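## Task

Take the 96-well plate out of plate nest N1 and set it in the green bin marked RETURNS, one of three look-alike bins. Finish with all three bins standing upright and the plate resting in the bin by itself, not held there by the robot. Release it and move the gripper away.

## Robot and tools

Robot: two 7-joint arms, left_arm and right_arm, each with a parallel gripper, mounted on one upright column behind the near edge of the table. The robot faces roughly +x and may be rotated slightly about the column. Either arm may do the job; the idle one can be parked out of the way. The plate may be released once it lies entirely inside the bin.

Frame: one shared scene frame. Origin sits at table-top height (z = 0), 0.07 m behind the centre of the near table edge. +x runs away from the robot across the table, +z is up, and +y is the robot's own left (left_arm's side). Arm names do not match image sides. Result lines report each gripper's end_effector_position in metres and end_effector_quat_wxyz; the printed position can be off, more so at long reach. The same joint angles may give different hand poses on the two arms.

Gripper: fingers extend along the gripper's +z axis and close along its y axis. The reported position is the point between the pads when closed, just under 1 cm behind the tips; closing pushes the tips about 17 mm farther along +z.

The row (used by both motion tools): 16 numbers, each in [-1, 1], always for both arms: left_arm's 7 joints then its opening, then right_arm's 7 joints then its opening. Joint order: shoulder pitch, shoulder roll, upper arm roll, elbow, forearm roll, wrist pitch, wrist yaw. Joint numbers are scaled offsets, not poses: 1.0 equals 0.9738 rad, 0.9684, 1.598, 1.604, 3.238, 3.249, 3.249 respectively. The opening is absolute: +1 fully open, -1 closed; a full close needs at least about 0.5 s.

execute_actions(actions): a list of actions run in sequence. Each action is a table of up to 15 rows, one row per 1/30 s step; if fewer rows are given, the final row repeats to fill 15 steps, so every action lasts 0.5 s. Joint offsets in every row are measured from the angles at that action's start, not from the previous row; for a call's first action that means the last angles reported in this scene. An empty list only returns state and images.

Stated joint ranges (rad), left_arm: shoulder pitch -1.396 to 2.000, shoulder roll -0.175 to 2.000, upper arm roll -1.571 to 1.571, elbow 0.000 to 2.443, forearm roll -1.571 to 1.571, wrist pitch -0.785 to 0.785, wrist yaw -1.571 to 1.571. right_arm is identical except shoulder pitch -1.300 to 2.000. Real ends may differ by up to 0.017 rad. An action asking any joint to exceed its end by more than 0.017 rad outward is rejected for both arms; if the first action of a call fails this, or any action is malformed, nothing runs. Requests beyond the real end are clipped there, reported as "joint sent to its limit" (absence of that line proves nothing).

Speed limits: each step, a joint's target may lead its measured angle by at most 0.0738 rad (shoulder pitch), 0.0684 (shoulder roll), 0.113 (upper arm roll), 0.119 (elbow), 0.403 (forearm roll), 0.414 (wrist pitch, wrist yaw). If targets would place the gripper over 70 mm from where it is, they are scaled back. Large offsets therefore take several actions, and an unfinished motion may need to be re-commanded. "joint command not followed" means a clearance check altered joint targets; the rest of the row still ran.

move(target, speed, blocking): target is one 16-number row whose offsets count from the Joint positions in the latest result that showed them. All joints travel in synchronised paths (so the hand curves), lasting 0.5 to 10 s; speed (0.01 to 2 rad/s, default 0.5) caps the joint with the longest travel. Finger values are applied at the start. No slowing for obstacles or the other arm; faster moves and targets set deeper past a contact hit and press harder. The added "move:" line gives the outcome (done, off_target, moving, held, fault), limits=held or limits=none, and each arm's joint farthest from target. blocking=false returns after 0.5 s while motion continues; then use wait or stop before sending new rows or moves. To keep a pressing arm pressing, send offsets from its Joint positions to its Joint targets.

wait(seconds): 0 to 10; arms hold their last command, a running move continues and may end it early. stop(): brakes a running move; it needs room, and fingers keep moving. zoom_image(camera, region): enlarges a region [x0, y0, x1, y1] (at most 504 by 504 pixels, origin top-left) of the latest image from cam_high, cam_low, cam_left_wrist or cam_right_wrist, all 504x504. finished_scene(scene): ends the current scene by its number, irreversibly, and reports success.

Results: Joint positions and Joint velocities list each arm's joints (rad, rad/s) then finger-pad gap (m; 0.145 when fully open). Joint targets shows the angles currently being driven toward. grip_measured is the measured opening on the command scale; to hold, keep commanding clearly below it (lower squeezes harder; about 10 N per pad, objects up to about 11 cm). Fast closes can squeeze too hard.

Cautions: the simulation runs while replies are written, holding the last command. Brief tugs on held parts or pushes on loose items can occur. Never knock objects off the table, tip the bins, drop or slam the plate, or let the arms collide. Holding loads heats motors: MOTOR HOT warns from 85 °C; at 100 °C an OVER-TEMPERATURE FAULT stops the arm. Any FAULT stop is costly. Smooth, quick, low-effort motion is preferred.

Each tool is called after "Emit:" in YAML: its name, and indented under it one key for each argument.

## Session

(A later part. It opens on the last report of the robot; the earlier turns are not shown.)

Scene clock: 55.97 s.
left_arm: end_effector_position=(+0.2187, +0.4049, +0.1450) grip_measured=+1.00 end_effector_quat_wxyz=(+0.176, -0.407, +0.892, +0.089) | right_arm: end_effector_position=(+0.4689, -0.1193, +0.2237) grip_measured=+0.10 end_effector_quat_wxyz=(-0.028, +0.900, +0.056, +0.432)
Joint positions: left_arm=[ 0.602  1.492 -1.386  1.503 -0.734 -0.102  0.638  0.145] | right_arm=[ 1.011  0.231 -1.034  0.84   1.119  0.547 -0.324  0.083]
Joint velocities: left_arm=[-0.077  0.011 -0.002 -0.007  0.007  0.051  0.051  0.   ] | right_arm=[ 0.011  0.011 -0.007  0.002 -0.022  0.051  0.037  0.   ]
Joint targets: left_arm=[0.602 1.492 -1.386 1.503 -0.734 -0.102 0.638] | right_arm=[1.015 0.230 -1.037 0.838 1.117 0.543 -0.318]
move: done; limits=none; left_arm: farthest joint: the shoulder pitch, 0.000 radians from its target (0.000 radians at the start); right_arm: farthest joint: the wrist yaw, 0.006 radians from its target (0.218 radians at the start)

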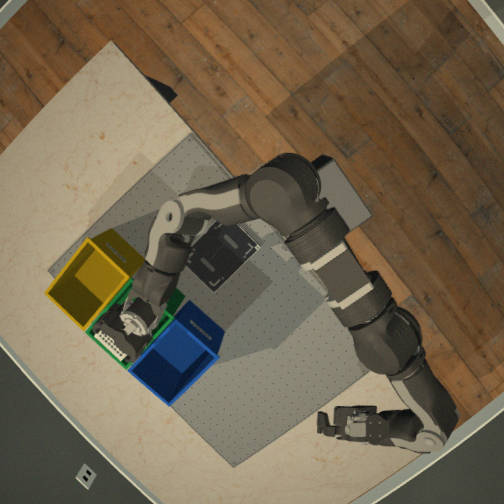

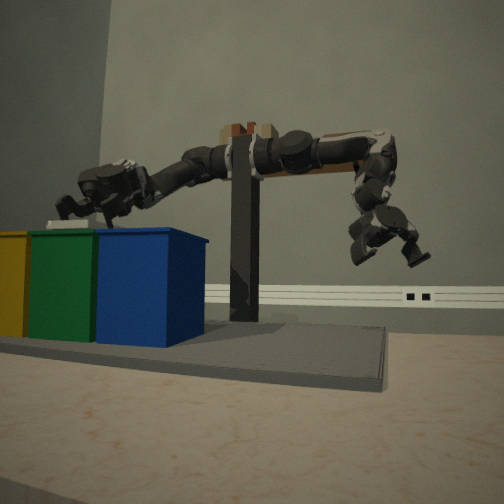

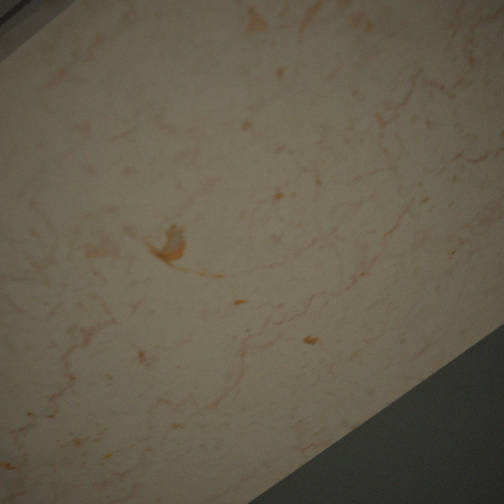

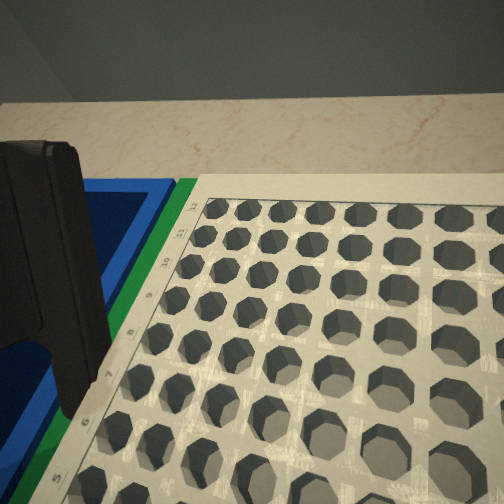

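Emit:
move:
  target: [0,0,0,0,0,0,0,1, -0.0204,-0.0327,-0.0075,-0.0506,-0.0117,-0.0189,0.0161,-0.6]
  speed: 0.1

Emit:
zoom_image:
  camera: "cam_high"
  region: [80, 310, 145, 375]

Emit:
zoom_image:
  camera: "cam_right_wrist"
  region: [40, 120, 240, 320]

Emit:
zoom_image:
  camera: "cam_low"
  region: [20, 170, 150, 250]

Scene clock: 58.00 s.
left_arm: end_effector_position=(+0.2187, +0.4049, +0.1450) grip_measured=+1.00 end_effector_quat_wxyz=(+0.176, -0.407, +0.892, +0.089) | right_arm: end_effector_position=(+0.4701, -0.1196, +0.2074) grip_measured=+0.10 end_effector_quat_wxyz=(-0.028, +0.899, +0.055, +0.434)
Joint positions: left_arm=[ 0.602  1.492 -1.386  1.503 -0.734 -0.102  0.638  0.145] | right_arm=[ 0.994  0.201 -1.042  0.761  1.084  0.49  -0.276  0.083]
Joint velocities: left_arm=[ 0.099  0.055 -0.002 -0.007  0.051  0.037  0.022  0.   ] | right_arm=[-0.033  0.011 -0.002  0.007 -0.022 -0.051 -0.051 -0.   ]
Joint targets: left_arm=[0.602 1.492 -1.386 1.503 -0.734 -0.102 0.638] | right_arm=[0.991 0.199 -1.045 0.759 1.082 0.485 -0.271]
move: done; limits=none; left_arm: farthest joint: the shoulder pitch, 0.000 radians from its target (0.000 radians at the start); right_arm: farthest joint: the wrist yaw, 0.005 radians from its target (0.052 radians at the start)

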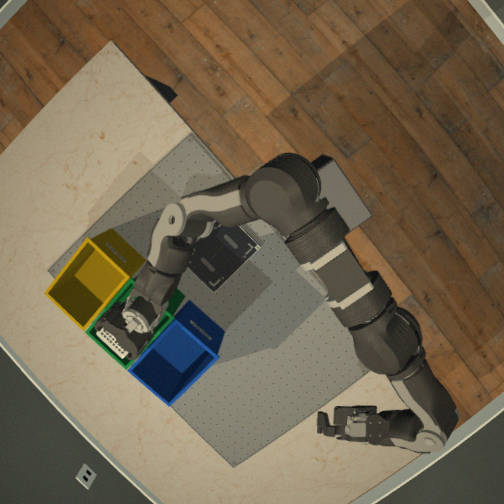

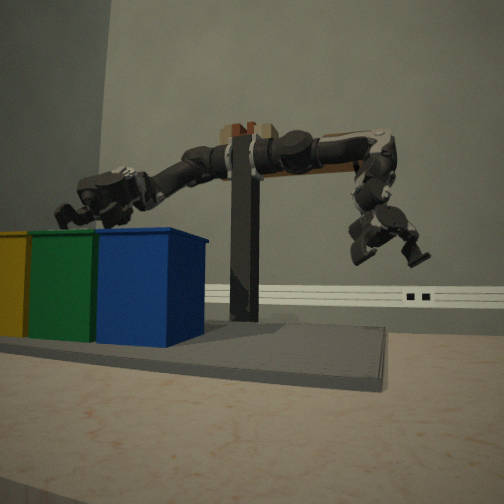

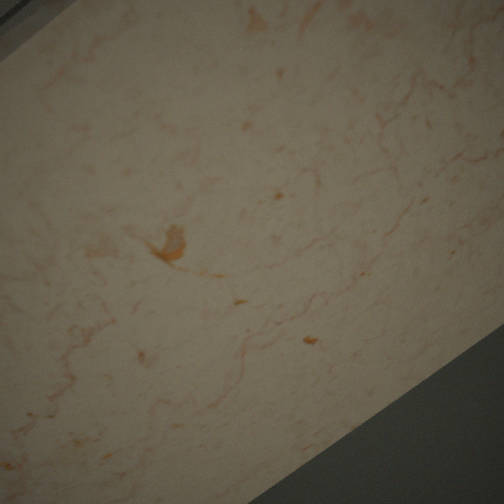

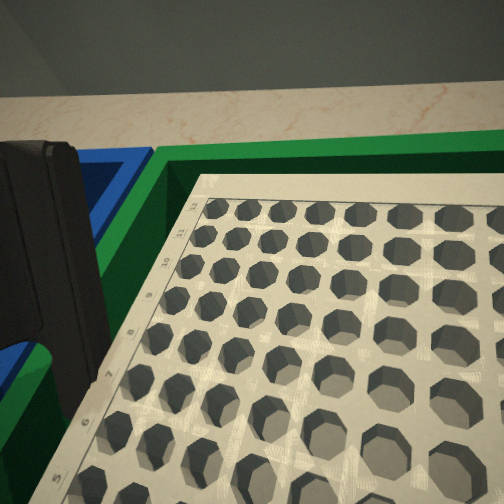

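Region (80, 310, 145, 375) of cam_high's 504x504 image, scaled by 7.754, with more detail than that image has.

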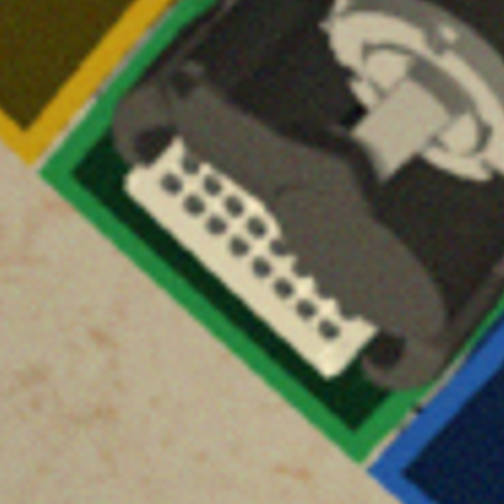

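Region (40, 120, 240, 320) of cam_right_wrist's 504x504 image, scaled by 2.520, with more detail than that image has.

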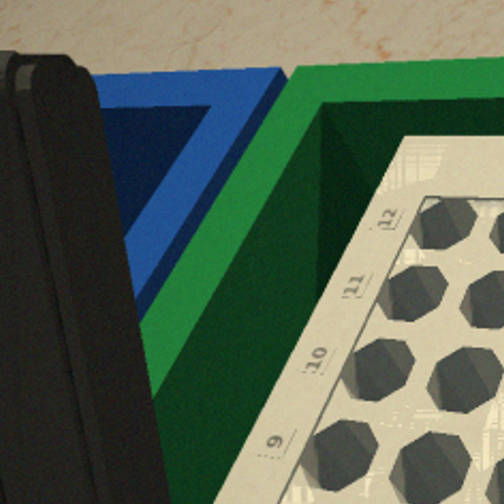

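Region (20, 170, 150, 250) of cam_low's 504x504 image, scaled by 3.877, with more detail than that image has; it fills the top 310 rows of this view, and the rest is white.

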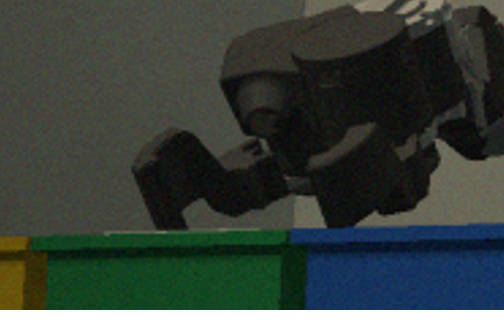

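Emit:
move:
  target: [0,0,0,0,0,0,0,1, -0.0127,-0.0180,-0.0046,-0.0246,-0.0058,-0.0099,0.0083,-0.6]
  speed: 0.08

Emit:
zoom_image:
  camera: "cam_high"
  region: [80, 270, 190, 380]

Emit:
zoom_image:
  camera: "cam_right_wrist"
  region: [40, 100, 240, 300]

Emit:
zoom_image:
  camera: "cam_low"
  region: [20, 170, 150, 250]

Scene clock: 59.33 s.
left_arm: end_effector_position=(+0.2187, +0.4049, +0.1450) grip_measured=+1.00 end_effector_quat_wxyz=(+0.176, -0.407, +0.892, +0.089) | right_arm: end_effector_position=(+0.4700, -0.1185, +0.1995) grip_measured=+0.10 end_effector_quat_wxyz=(-0.029, +0.898, +0.056, +0.434)
Joint positions: left_arm=[ 0.602  1.492 -1.386  1.503 -0.734 -0.102  0.638  0.145] | right_arm=[ 0.985  0.184 -1.046  0.724  1.067  0.462 -0.254  0.083]
Joint velocities: left_arm=[-0.055 -0.055  0.002  0.002  0.007  0.022 -0.022 -0.   ] | right_arm=[-0.033  0.011  0.017 -0.012  0.022 -0.007 -0.022  0.   ]
Joint targets: left_arm=[0.602 1.492 -1.386 1.503 -0.734 -0.102 0.638] | right_arm=[0.982 0.183 -1.049 0.722 1.065 0.458 -0.249]
move: done; limits=none; left_arm: farthest joint: the shoulder pitch, 0.000 radians from its target (0.000 radians at the start); right_arm: farthest joint: the wrist yaw, 0.005 radians from its target (0.027 radians at the start)

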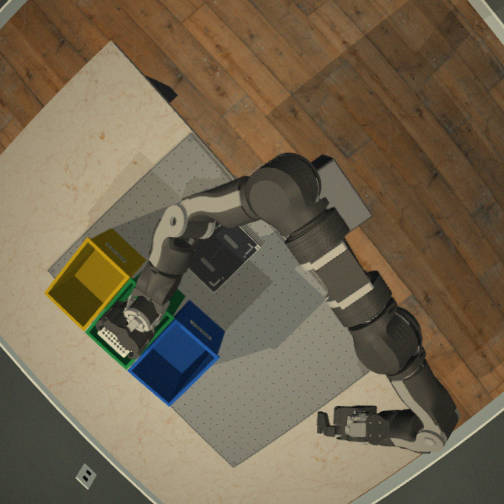

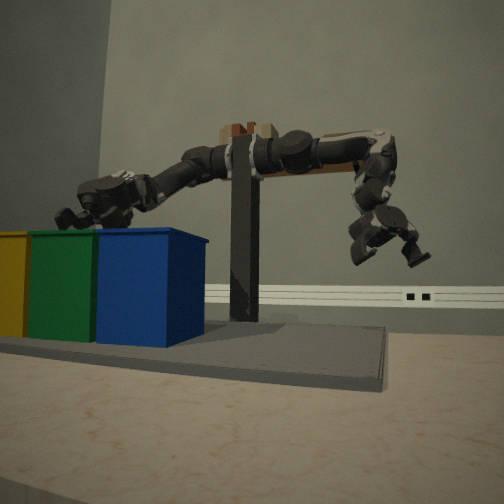

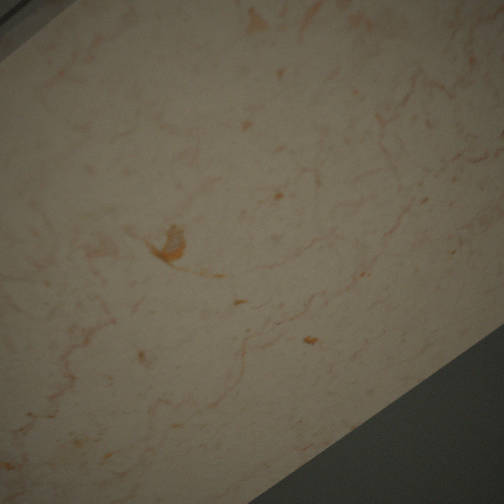

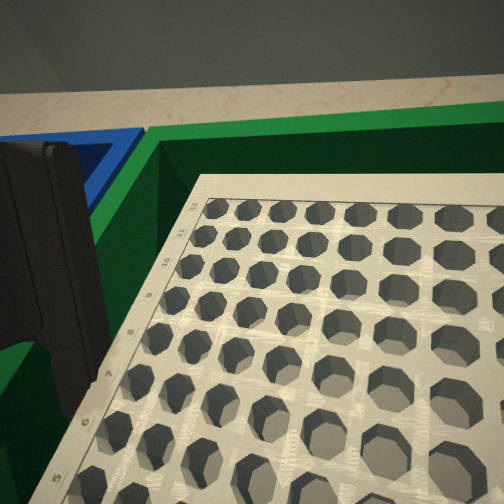

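Region (80, 270, 190, 380) of cam_high's 504x504 image, scaled by 4.582, with more detail than that image has.

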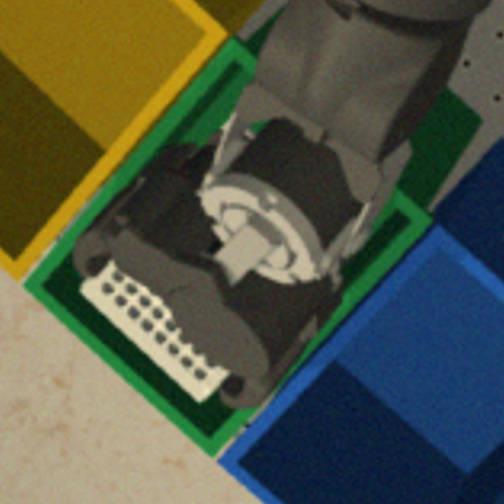

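Region (40, 100, 240, 300) of cam_right_wrist's 504x504 image, scaled by 2.520, with more detail than that image has.

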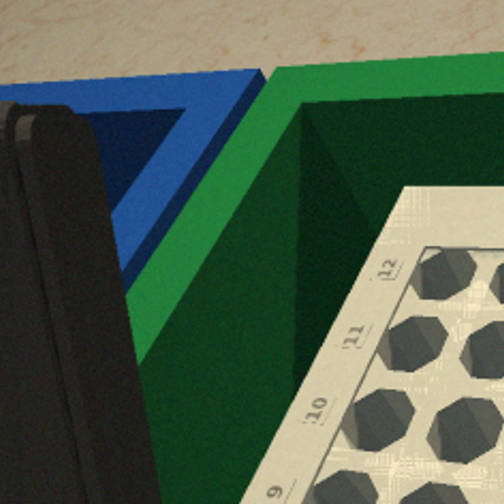

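Region (20, 170, 150, 250) of cam_low's 504x504 image, scaled by 3.877, with more detail than that image has; it fills the top 310 rows of this view, and the rest is white.

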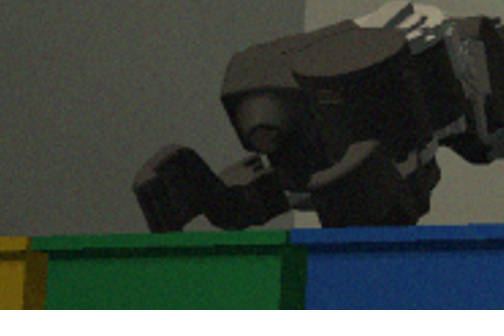

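Emit:
execute_actions:
  actions:
    - [[0,0,0,0,0,0,0,1,-0.0034,-0.0015,-0.002,-0.002,-0.0008,-0.0015,0.0017,-0.6],[0,0,0,0,0,0,0,1,-0.0038,-0.0021,-0.0021,-0.0029,-0.001,-0.0018,0.002,-0.6],[0,0,0,0,0,0,0,1,-0.0041,-0.0026,-0.0022,-0.0037,-0.0012,-0.0021,0.0022,-0.6],[0,0,0,0,0,0,0,1,-0.0045,-0.0031,-0.0023,-0.0045,-0.0014,-0.0024,0.0025,-0.6],[0,0,0,0,0,0,0,1,-0.0048,-0.0037,-0.0024,-0.0054,-0.0016,-0.0027,0.0027,-0.6],[0,0,0,0,0,0,0,1,-0.0051,-0.0042,-0.0024,-0.0062,-0.0017,-0.003,0.0029,-0.6],[0,0,0,0,0,0,0,1,-0.0055,-0.0047,-0.0025,-0.007,-0.0019,-0.0033,0.0032,-0.6],[0,0,0,0,0,0,0,1,-0.0058,-0.0052,-0.0026,-0.0078,-0.0021,-0.0036,0.0034,-0.6],[0,0,0,0,0,0,0,1,-0.0062,-0.0058,-0.0027,-0.0087,-0.0023,-0.0039,0.0037,-0.6],[0,0,0,0,0,0,0,1,-0.0065,-0.0063,-0.0028,-0.0095,-0.0025,-0.0042,0.0039,-0.6]]

Emit:
zoom_image:
  camera: "cam_high"
  region: [80, 270, 190, 380]

Scene clock: 60.87 s.
left_arm: end_effector_position=(+0.2187, +0.4049, +0.1450) grip_measured=+1.00 end_effector_quat_wxyz=(+0.176, -0.407, +0.892, +0.089) | right_arm: end_effector_position=(+0.4702, -0.1187, +0.1973) grip_measured=+0.10 end_effector_quat_wxyz=(-0.028, +0.898, +0.056, +0.435)
Joint positions: left_arm=[ 0.602  1.492 -1.386  1.503 -0.734 -0.102  0.638  0.145] | right_arm=[ 0.983  0.18  -1.046  0.712  1.061  0.452 -0.247  0.083]
Joint velocities: left_arm=[-0.033  0.011  0.007 -0.027 -0.037 -0.007  0.066  0.   ] | right_arm=[-0.011  0.011 -0.012 -0.007  0.007  0.022  0.007  0.   ]
Joint targets: left_arm=[0.602 1.492 -1.386 1.503 -0.734 -0.102 0.638] | right_arm=[0.979 0.178 -1.050 0.709 1.059 0.448 -0.242]

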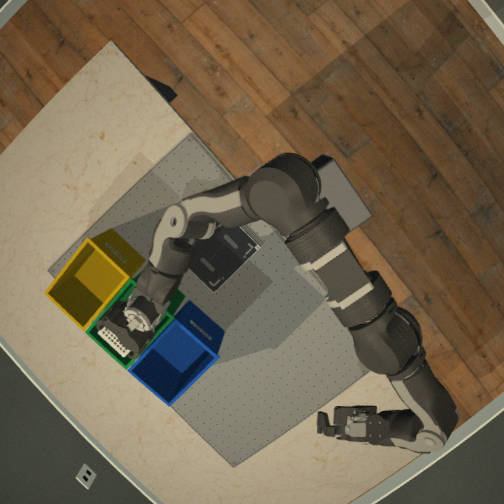

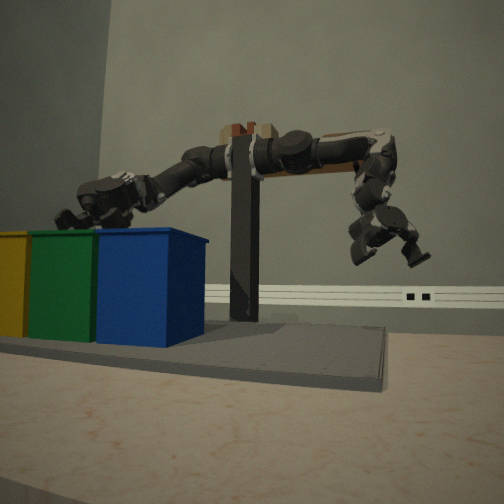

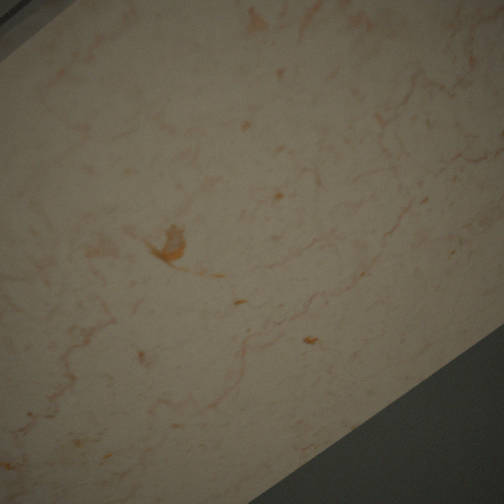

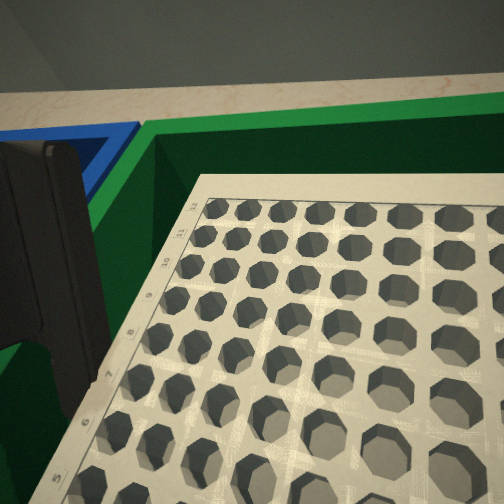

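Region (80, 270, 190, 380) of cam_high's 504x504 image, scaled by 4.582, with more detail than that image has.

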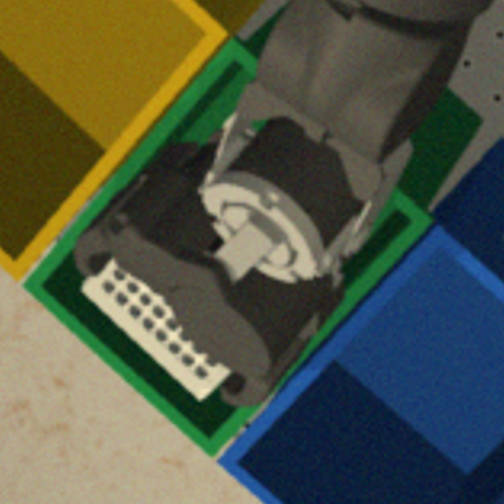

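Emit:
execute_actions:
  actions:
    - [[0,0,0,0,0,0,0,1,0,0,0,0,0,0,0,-0.4],[0,0,0,0,0,0,0,1,0,0,0,0,0,0,0,-0.2],[0,0,0,0,0,0,0,1,0,0,0,0,0,0,0,0.0],[0,0,0,0,0,0,0,1,0,0,0,0,0,0,0,0.08],[0,0,0,0,0,0,0,1,0,0,0,0,0,0,0,0.11],[0,0,0,0,0,0,0,1,0,0,0,0,0,0,0,0.13],[0,0,0,0,0,0,0,1,0,0,0,0,0,0,0,0.15],[0,0,0,0,0,0,0,1,0,0,0,0,0,0,0,0.17],[0,0,0,0,0,0,0,1,0,0,0,0,0,0,0,0.18]]

Scene clock: 61.50 s.
left_arm: end_effector_position=(+0.2187, +0.4049, +0.1450) grip_measured=+1.00 end_effector_quat_wxyz=(+0.176, -0.407, +0.892, +0.089) | right_arm: end_effector_position=(+0.4702, -0.1187, +0.1973) grip_measured=+0.18 end_effector_quat_wxyz=(-0.028, +0.898, +0.056, +0.435)
Joint positions: left_arm=[ 0.602  1.492 -1.386  1.503 -0.734 -0.102  0.638  0.145] | right_arm=[ 0.983  0.18  -1.046  0.712  1.061  0.452 -0.247  0.089]
Joint velocities: left_arm=[-0.077  0.033 -0.007 -0.012 -0.022 -0.022 -0.037  0.   ] | right_arm=[-0.077 -0.033 -0.007 -0.007  0.037  0.007 -0.051 -0.   ]
Joint targets: left_arm=[0.602 1.492 -1.386 1.503 -0.734 -0.102 0.638] | right_arm=[0.983 0.180 -1.046 0.712 1.061 0.452 -0.247]

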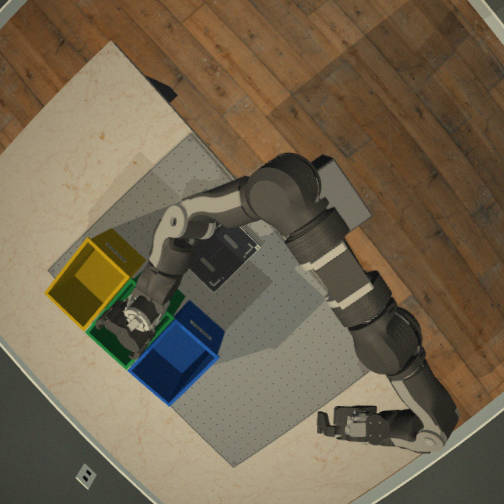

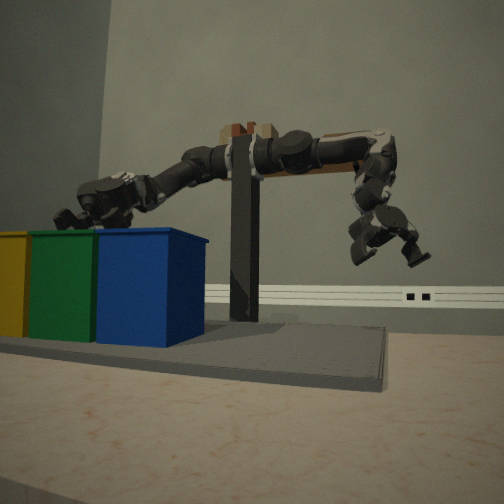

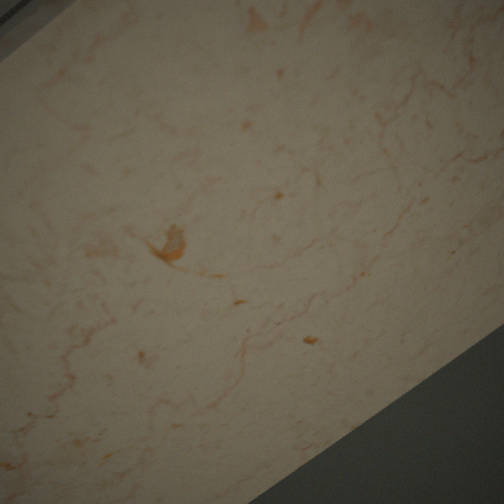

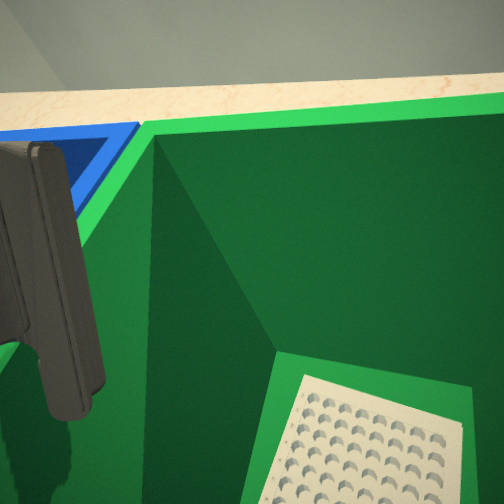

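Emit:
move:
  target: [0,0,0,0,0,0,0,1, 0.0578,0.0868,0.0169,0.1332,0.0302,0.0484,-0.0397,0.1]
  speed: 0.3

Scene clock: 63.60 s.
left_arm: end_effector_position=(+0.2187, +0.4049, +0.1450) grip_measured=+1.00 end_effector_quat_wxyz=(+0.176, -0.407, +0.892, +0.089) | right_arm: end_effector_position=(+0.4691, -0.1190, +0.2472) grip_measured=+0.10 end_effector_quat_wxyz=(-0.027, +0.897, +0.060, +0.437)
Joint positions: left_arm=[ 0.602  1.492 -1.386  1.503 -0.734 -0.102  0.638  0.145] | right_arm=[ 1.04   0.263 -1.022  0.924  1.157  0.606 -0.371  0.083]
Joint velocities: left_arm=[-0.077  0.011 -0.002 -0.002 -0.051 -0.022  0.022  0.   ] | right_arm=[ 0.011  0.055 -0.007  0.012  0.037 -0.037 -0.007  0.   ]
Joint targets: left_arm=[0.602 1.492 -1.386 1.503 -0.734 -0.102 0.638] | right_arm=[1.039 0.264 -1.019 0.925 1.159 0.609 -0.376]
move: done; limits=none; left_arm: farthest joint: the shoulder pitch, 0.000 radians from its target (0.000 radians at the start); right_arm: farthest joint: the wrist yaw, 0.005 radians from its target (0.129 radians at the start)

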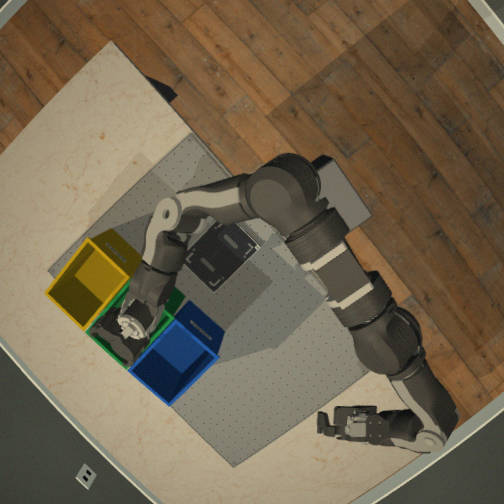

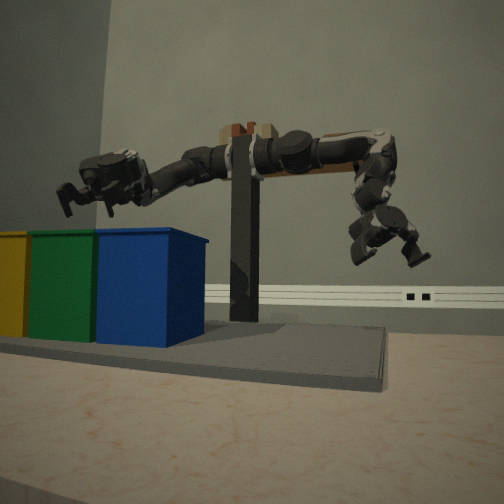

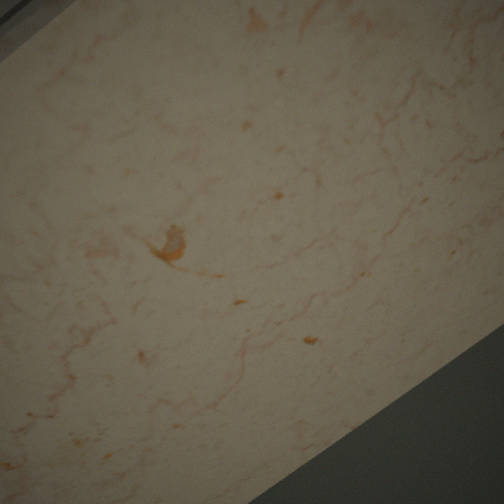

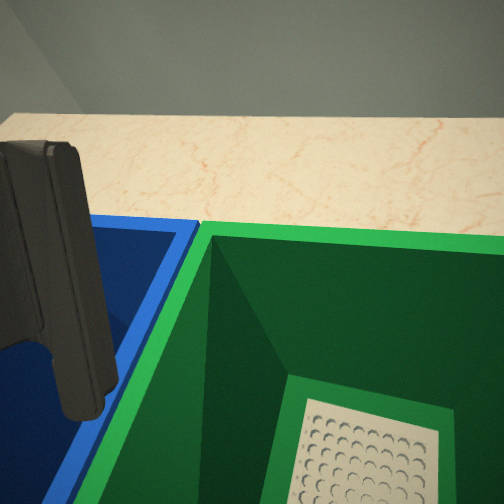

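Emit:
execute_actions:
  actions: []

Scene clock: 63.77 s.
left_arm: end_effector_position=(+0.2187, +0.4049, +0.1450) grip_measured=+1.00 end_effector_quat_wxyz=(+0.176, -0.407, +0.892, +0.089) | right_arm: end_effector_position=(+0.4691, -0.1190, +0.2472) grip_measured=+0.10 end_effector_quat_wxyz=(-0.027, +0.897, +0.060, +0.437)
Joint positions: left_arm=[ 0.602  1.492 -1.386  1.503 -0.734 -0.102  0.638  0.145] | right_arm=[ 1.04   0.263 -1.022  0.924  1.157  0.606 -0.371  0.083]
Joint velocities: left_arm=[-0.055 -0.011  0.007 -0.007  0.022 -0.007  0.022  0.   ] | right_arm=[-0.011  0.033 -0.012  0.002  0.081 -0.037  0.037  0.   ]
Joint targets: left_arm=[0.602 1.492 -1.386 1.503 -0.734 -0.102 0.638] | right_arm=[1.039 0.264 -1.019 0.925 1.159 0.609 -0.376]

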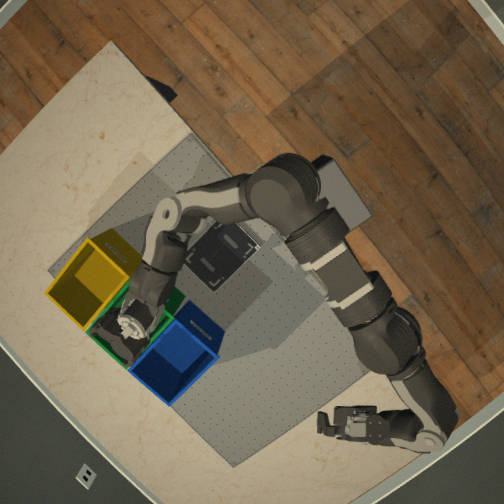

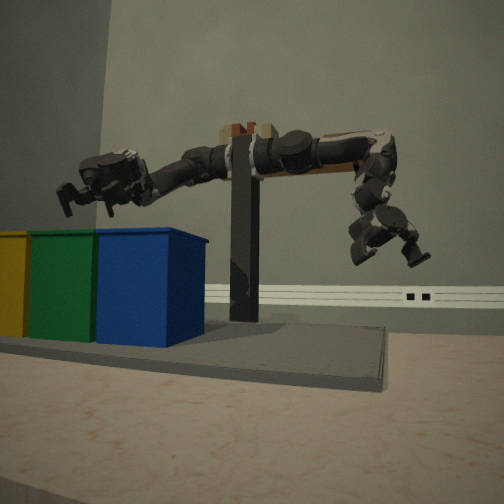

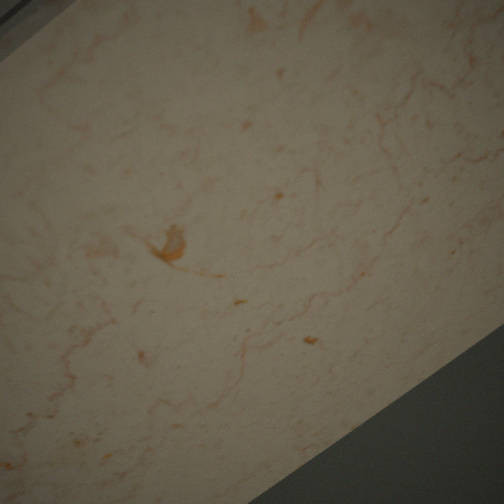

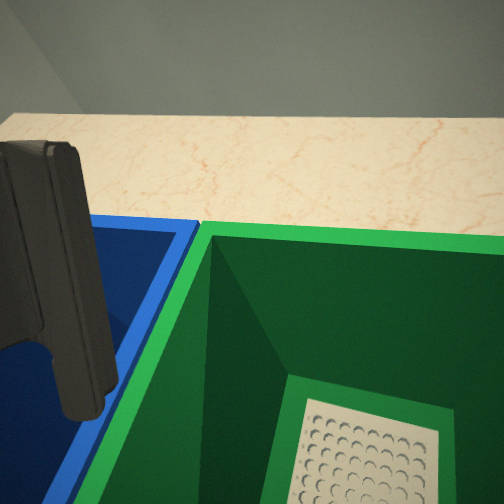

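Emit:
move:
  target: [0,0,0,0,0,0,0,1, -0.6059,0.4719,-0.0263,0.8579,0.0747,-0.0431,-0.2244,0.1]
  speed: 0.8

Scene clock: 66.00 s.
left_arm: end_effector_position=(+0.2187, +0.4049, +0.1450) grip_measured=+1.00 end_effector_quat_wxyz=(+0.176, -0.407, +0.892, +0.089) | right_arm: end_effector_position=(+0.2334, -0.0639, +0.2648) grip_measured=+0.10 end_effector_quat_wxyz=(-0.116, +0.886, +0.086, +0.440)
Joint positions: left_arm=[ 0.602  1.492 -1.386  1.503 -0.734 -0.102  0.638  0.145] | right_arm=[ 0.452  0.719 -1.06   2.299  1.397  0.469 -1.094  0.083]
Joint velocities: left_arm=[-0.011 -0.033 -0.022 -0.007  0.007  0.051  0.037  0.   ] | right_arm=[ 0.033 -0.055  0.007 -0.002  0.081 -0.051  0.007 -0.   ]
Joint targets: left_arm=[0.602 1.492 -1.386 1.503 -0.734 -0.102 0.638] | right_arm=[0.450 0.720 -1.064 2.300 1.399 0.466 -1.100]
move: done; limits=none; left_arm: farthest joint: the shoulder pitch, 0.000 radians from its target (0.000 radians at the start); right_arm: farthest joint: the wrist yaw, 0.006 radians from its target (0.729 radians at the start)

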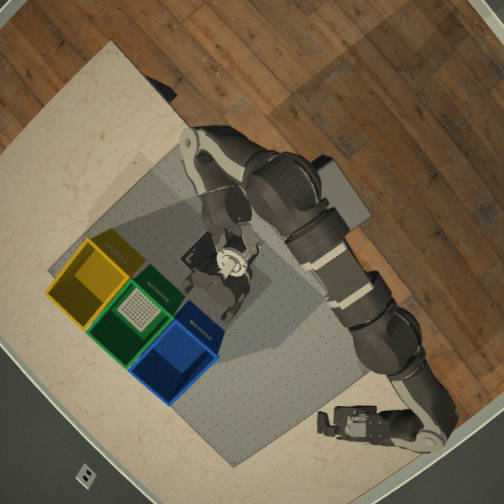

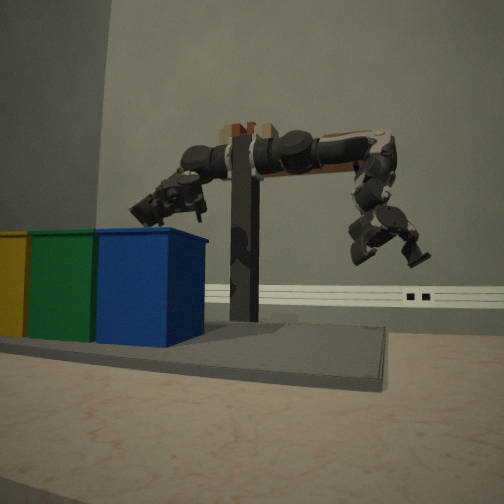

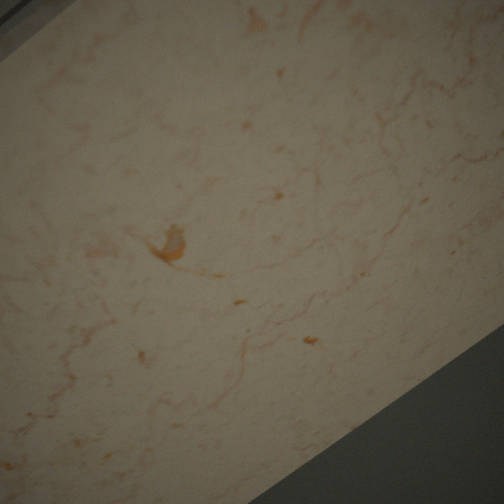

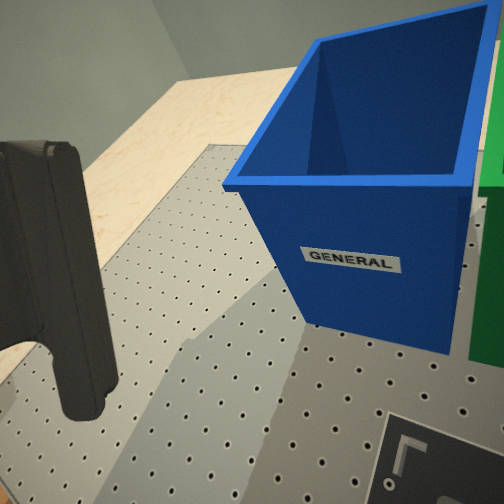

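Emit:
zoom_image:
  camera: "cam_high"
  region: [40, 220, 260, 420]

Region (40, 220, 260, 420) of cam_high's 504x504 image, scaled by 2.291, with more detail than that image has; it fills the top 458 rows of this view, and the rest is white.

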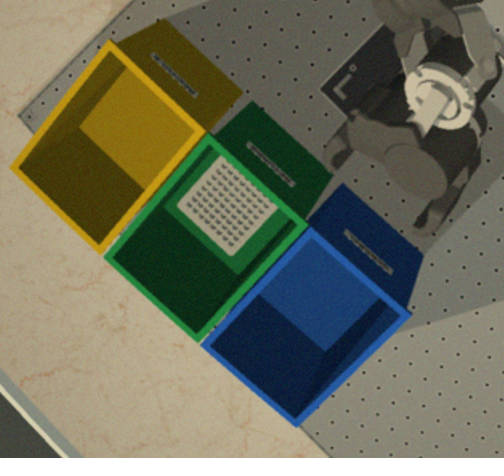

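Emit:
finished_scene:
  scene: 2

The scene is finished: the task was done.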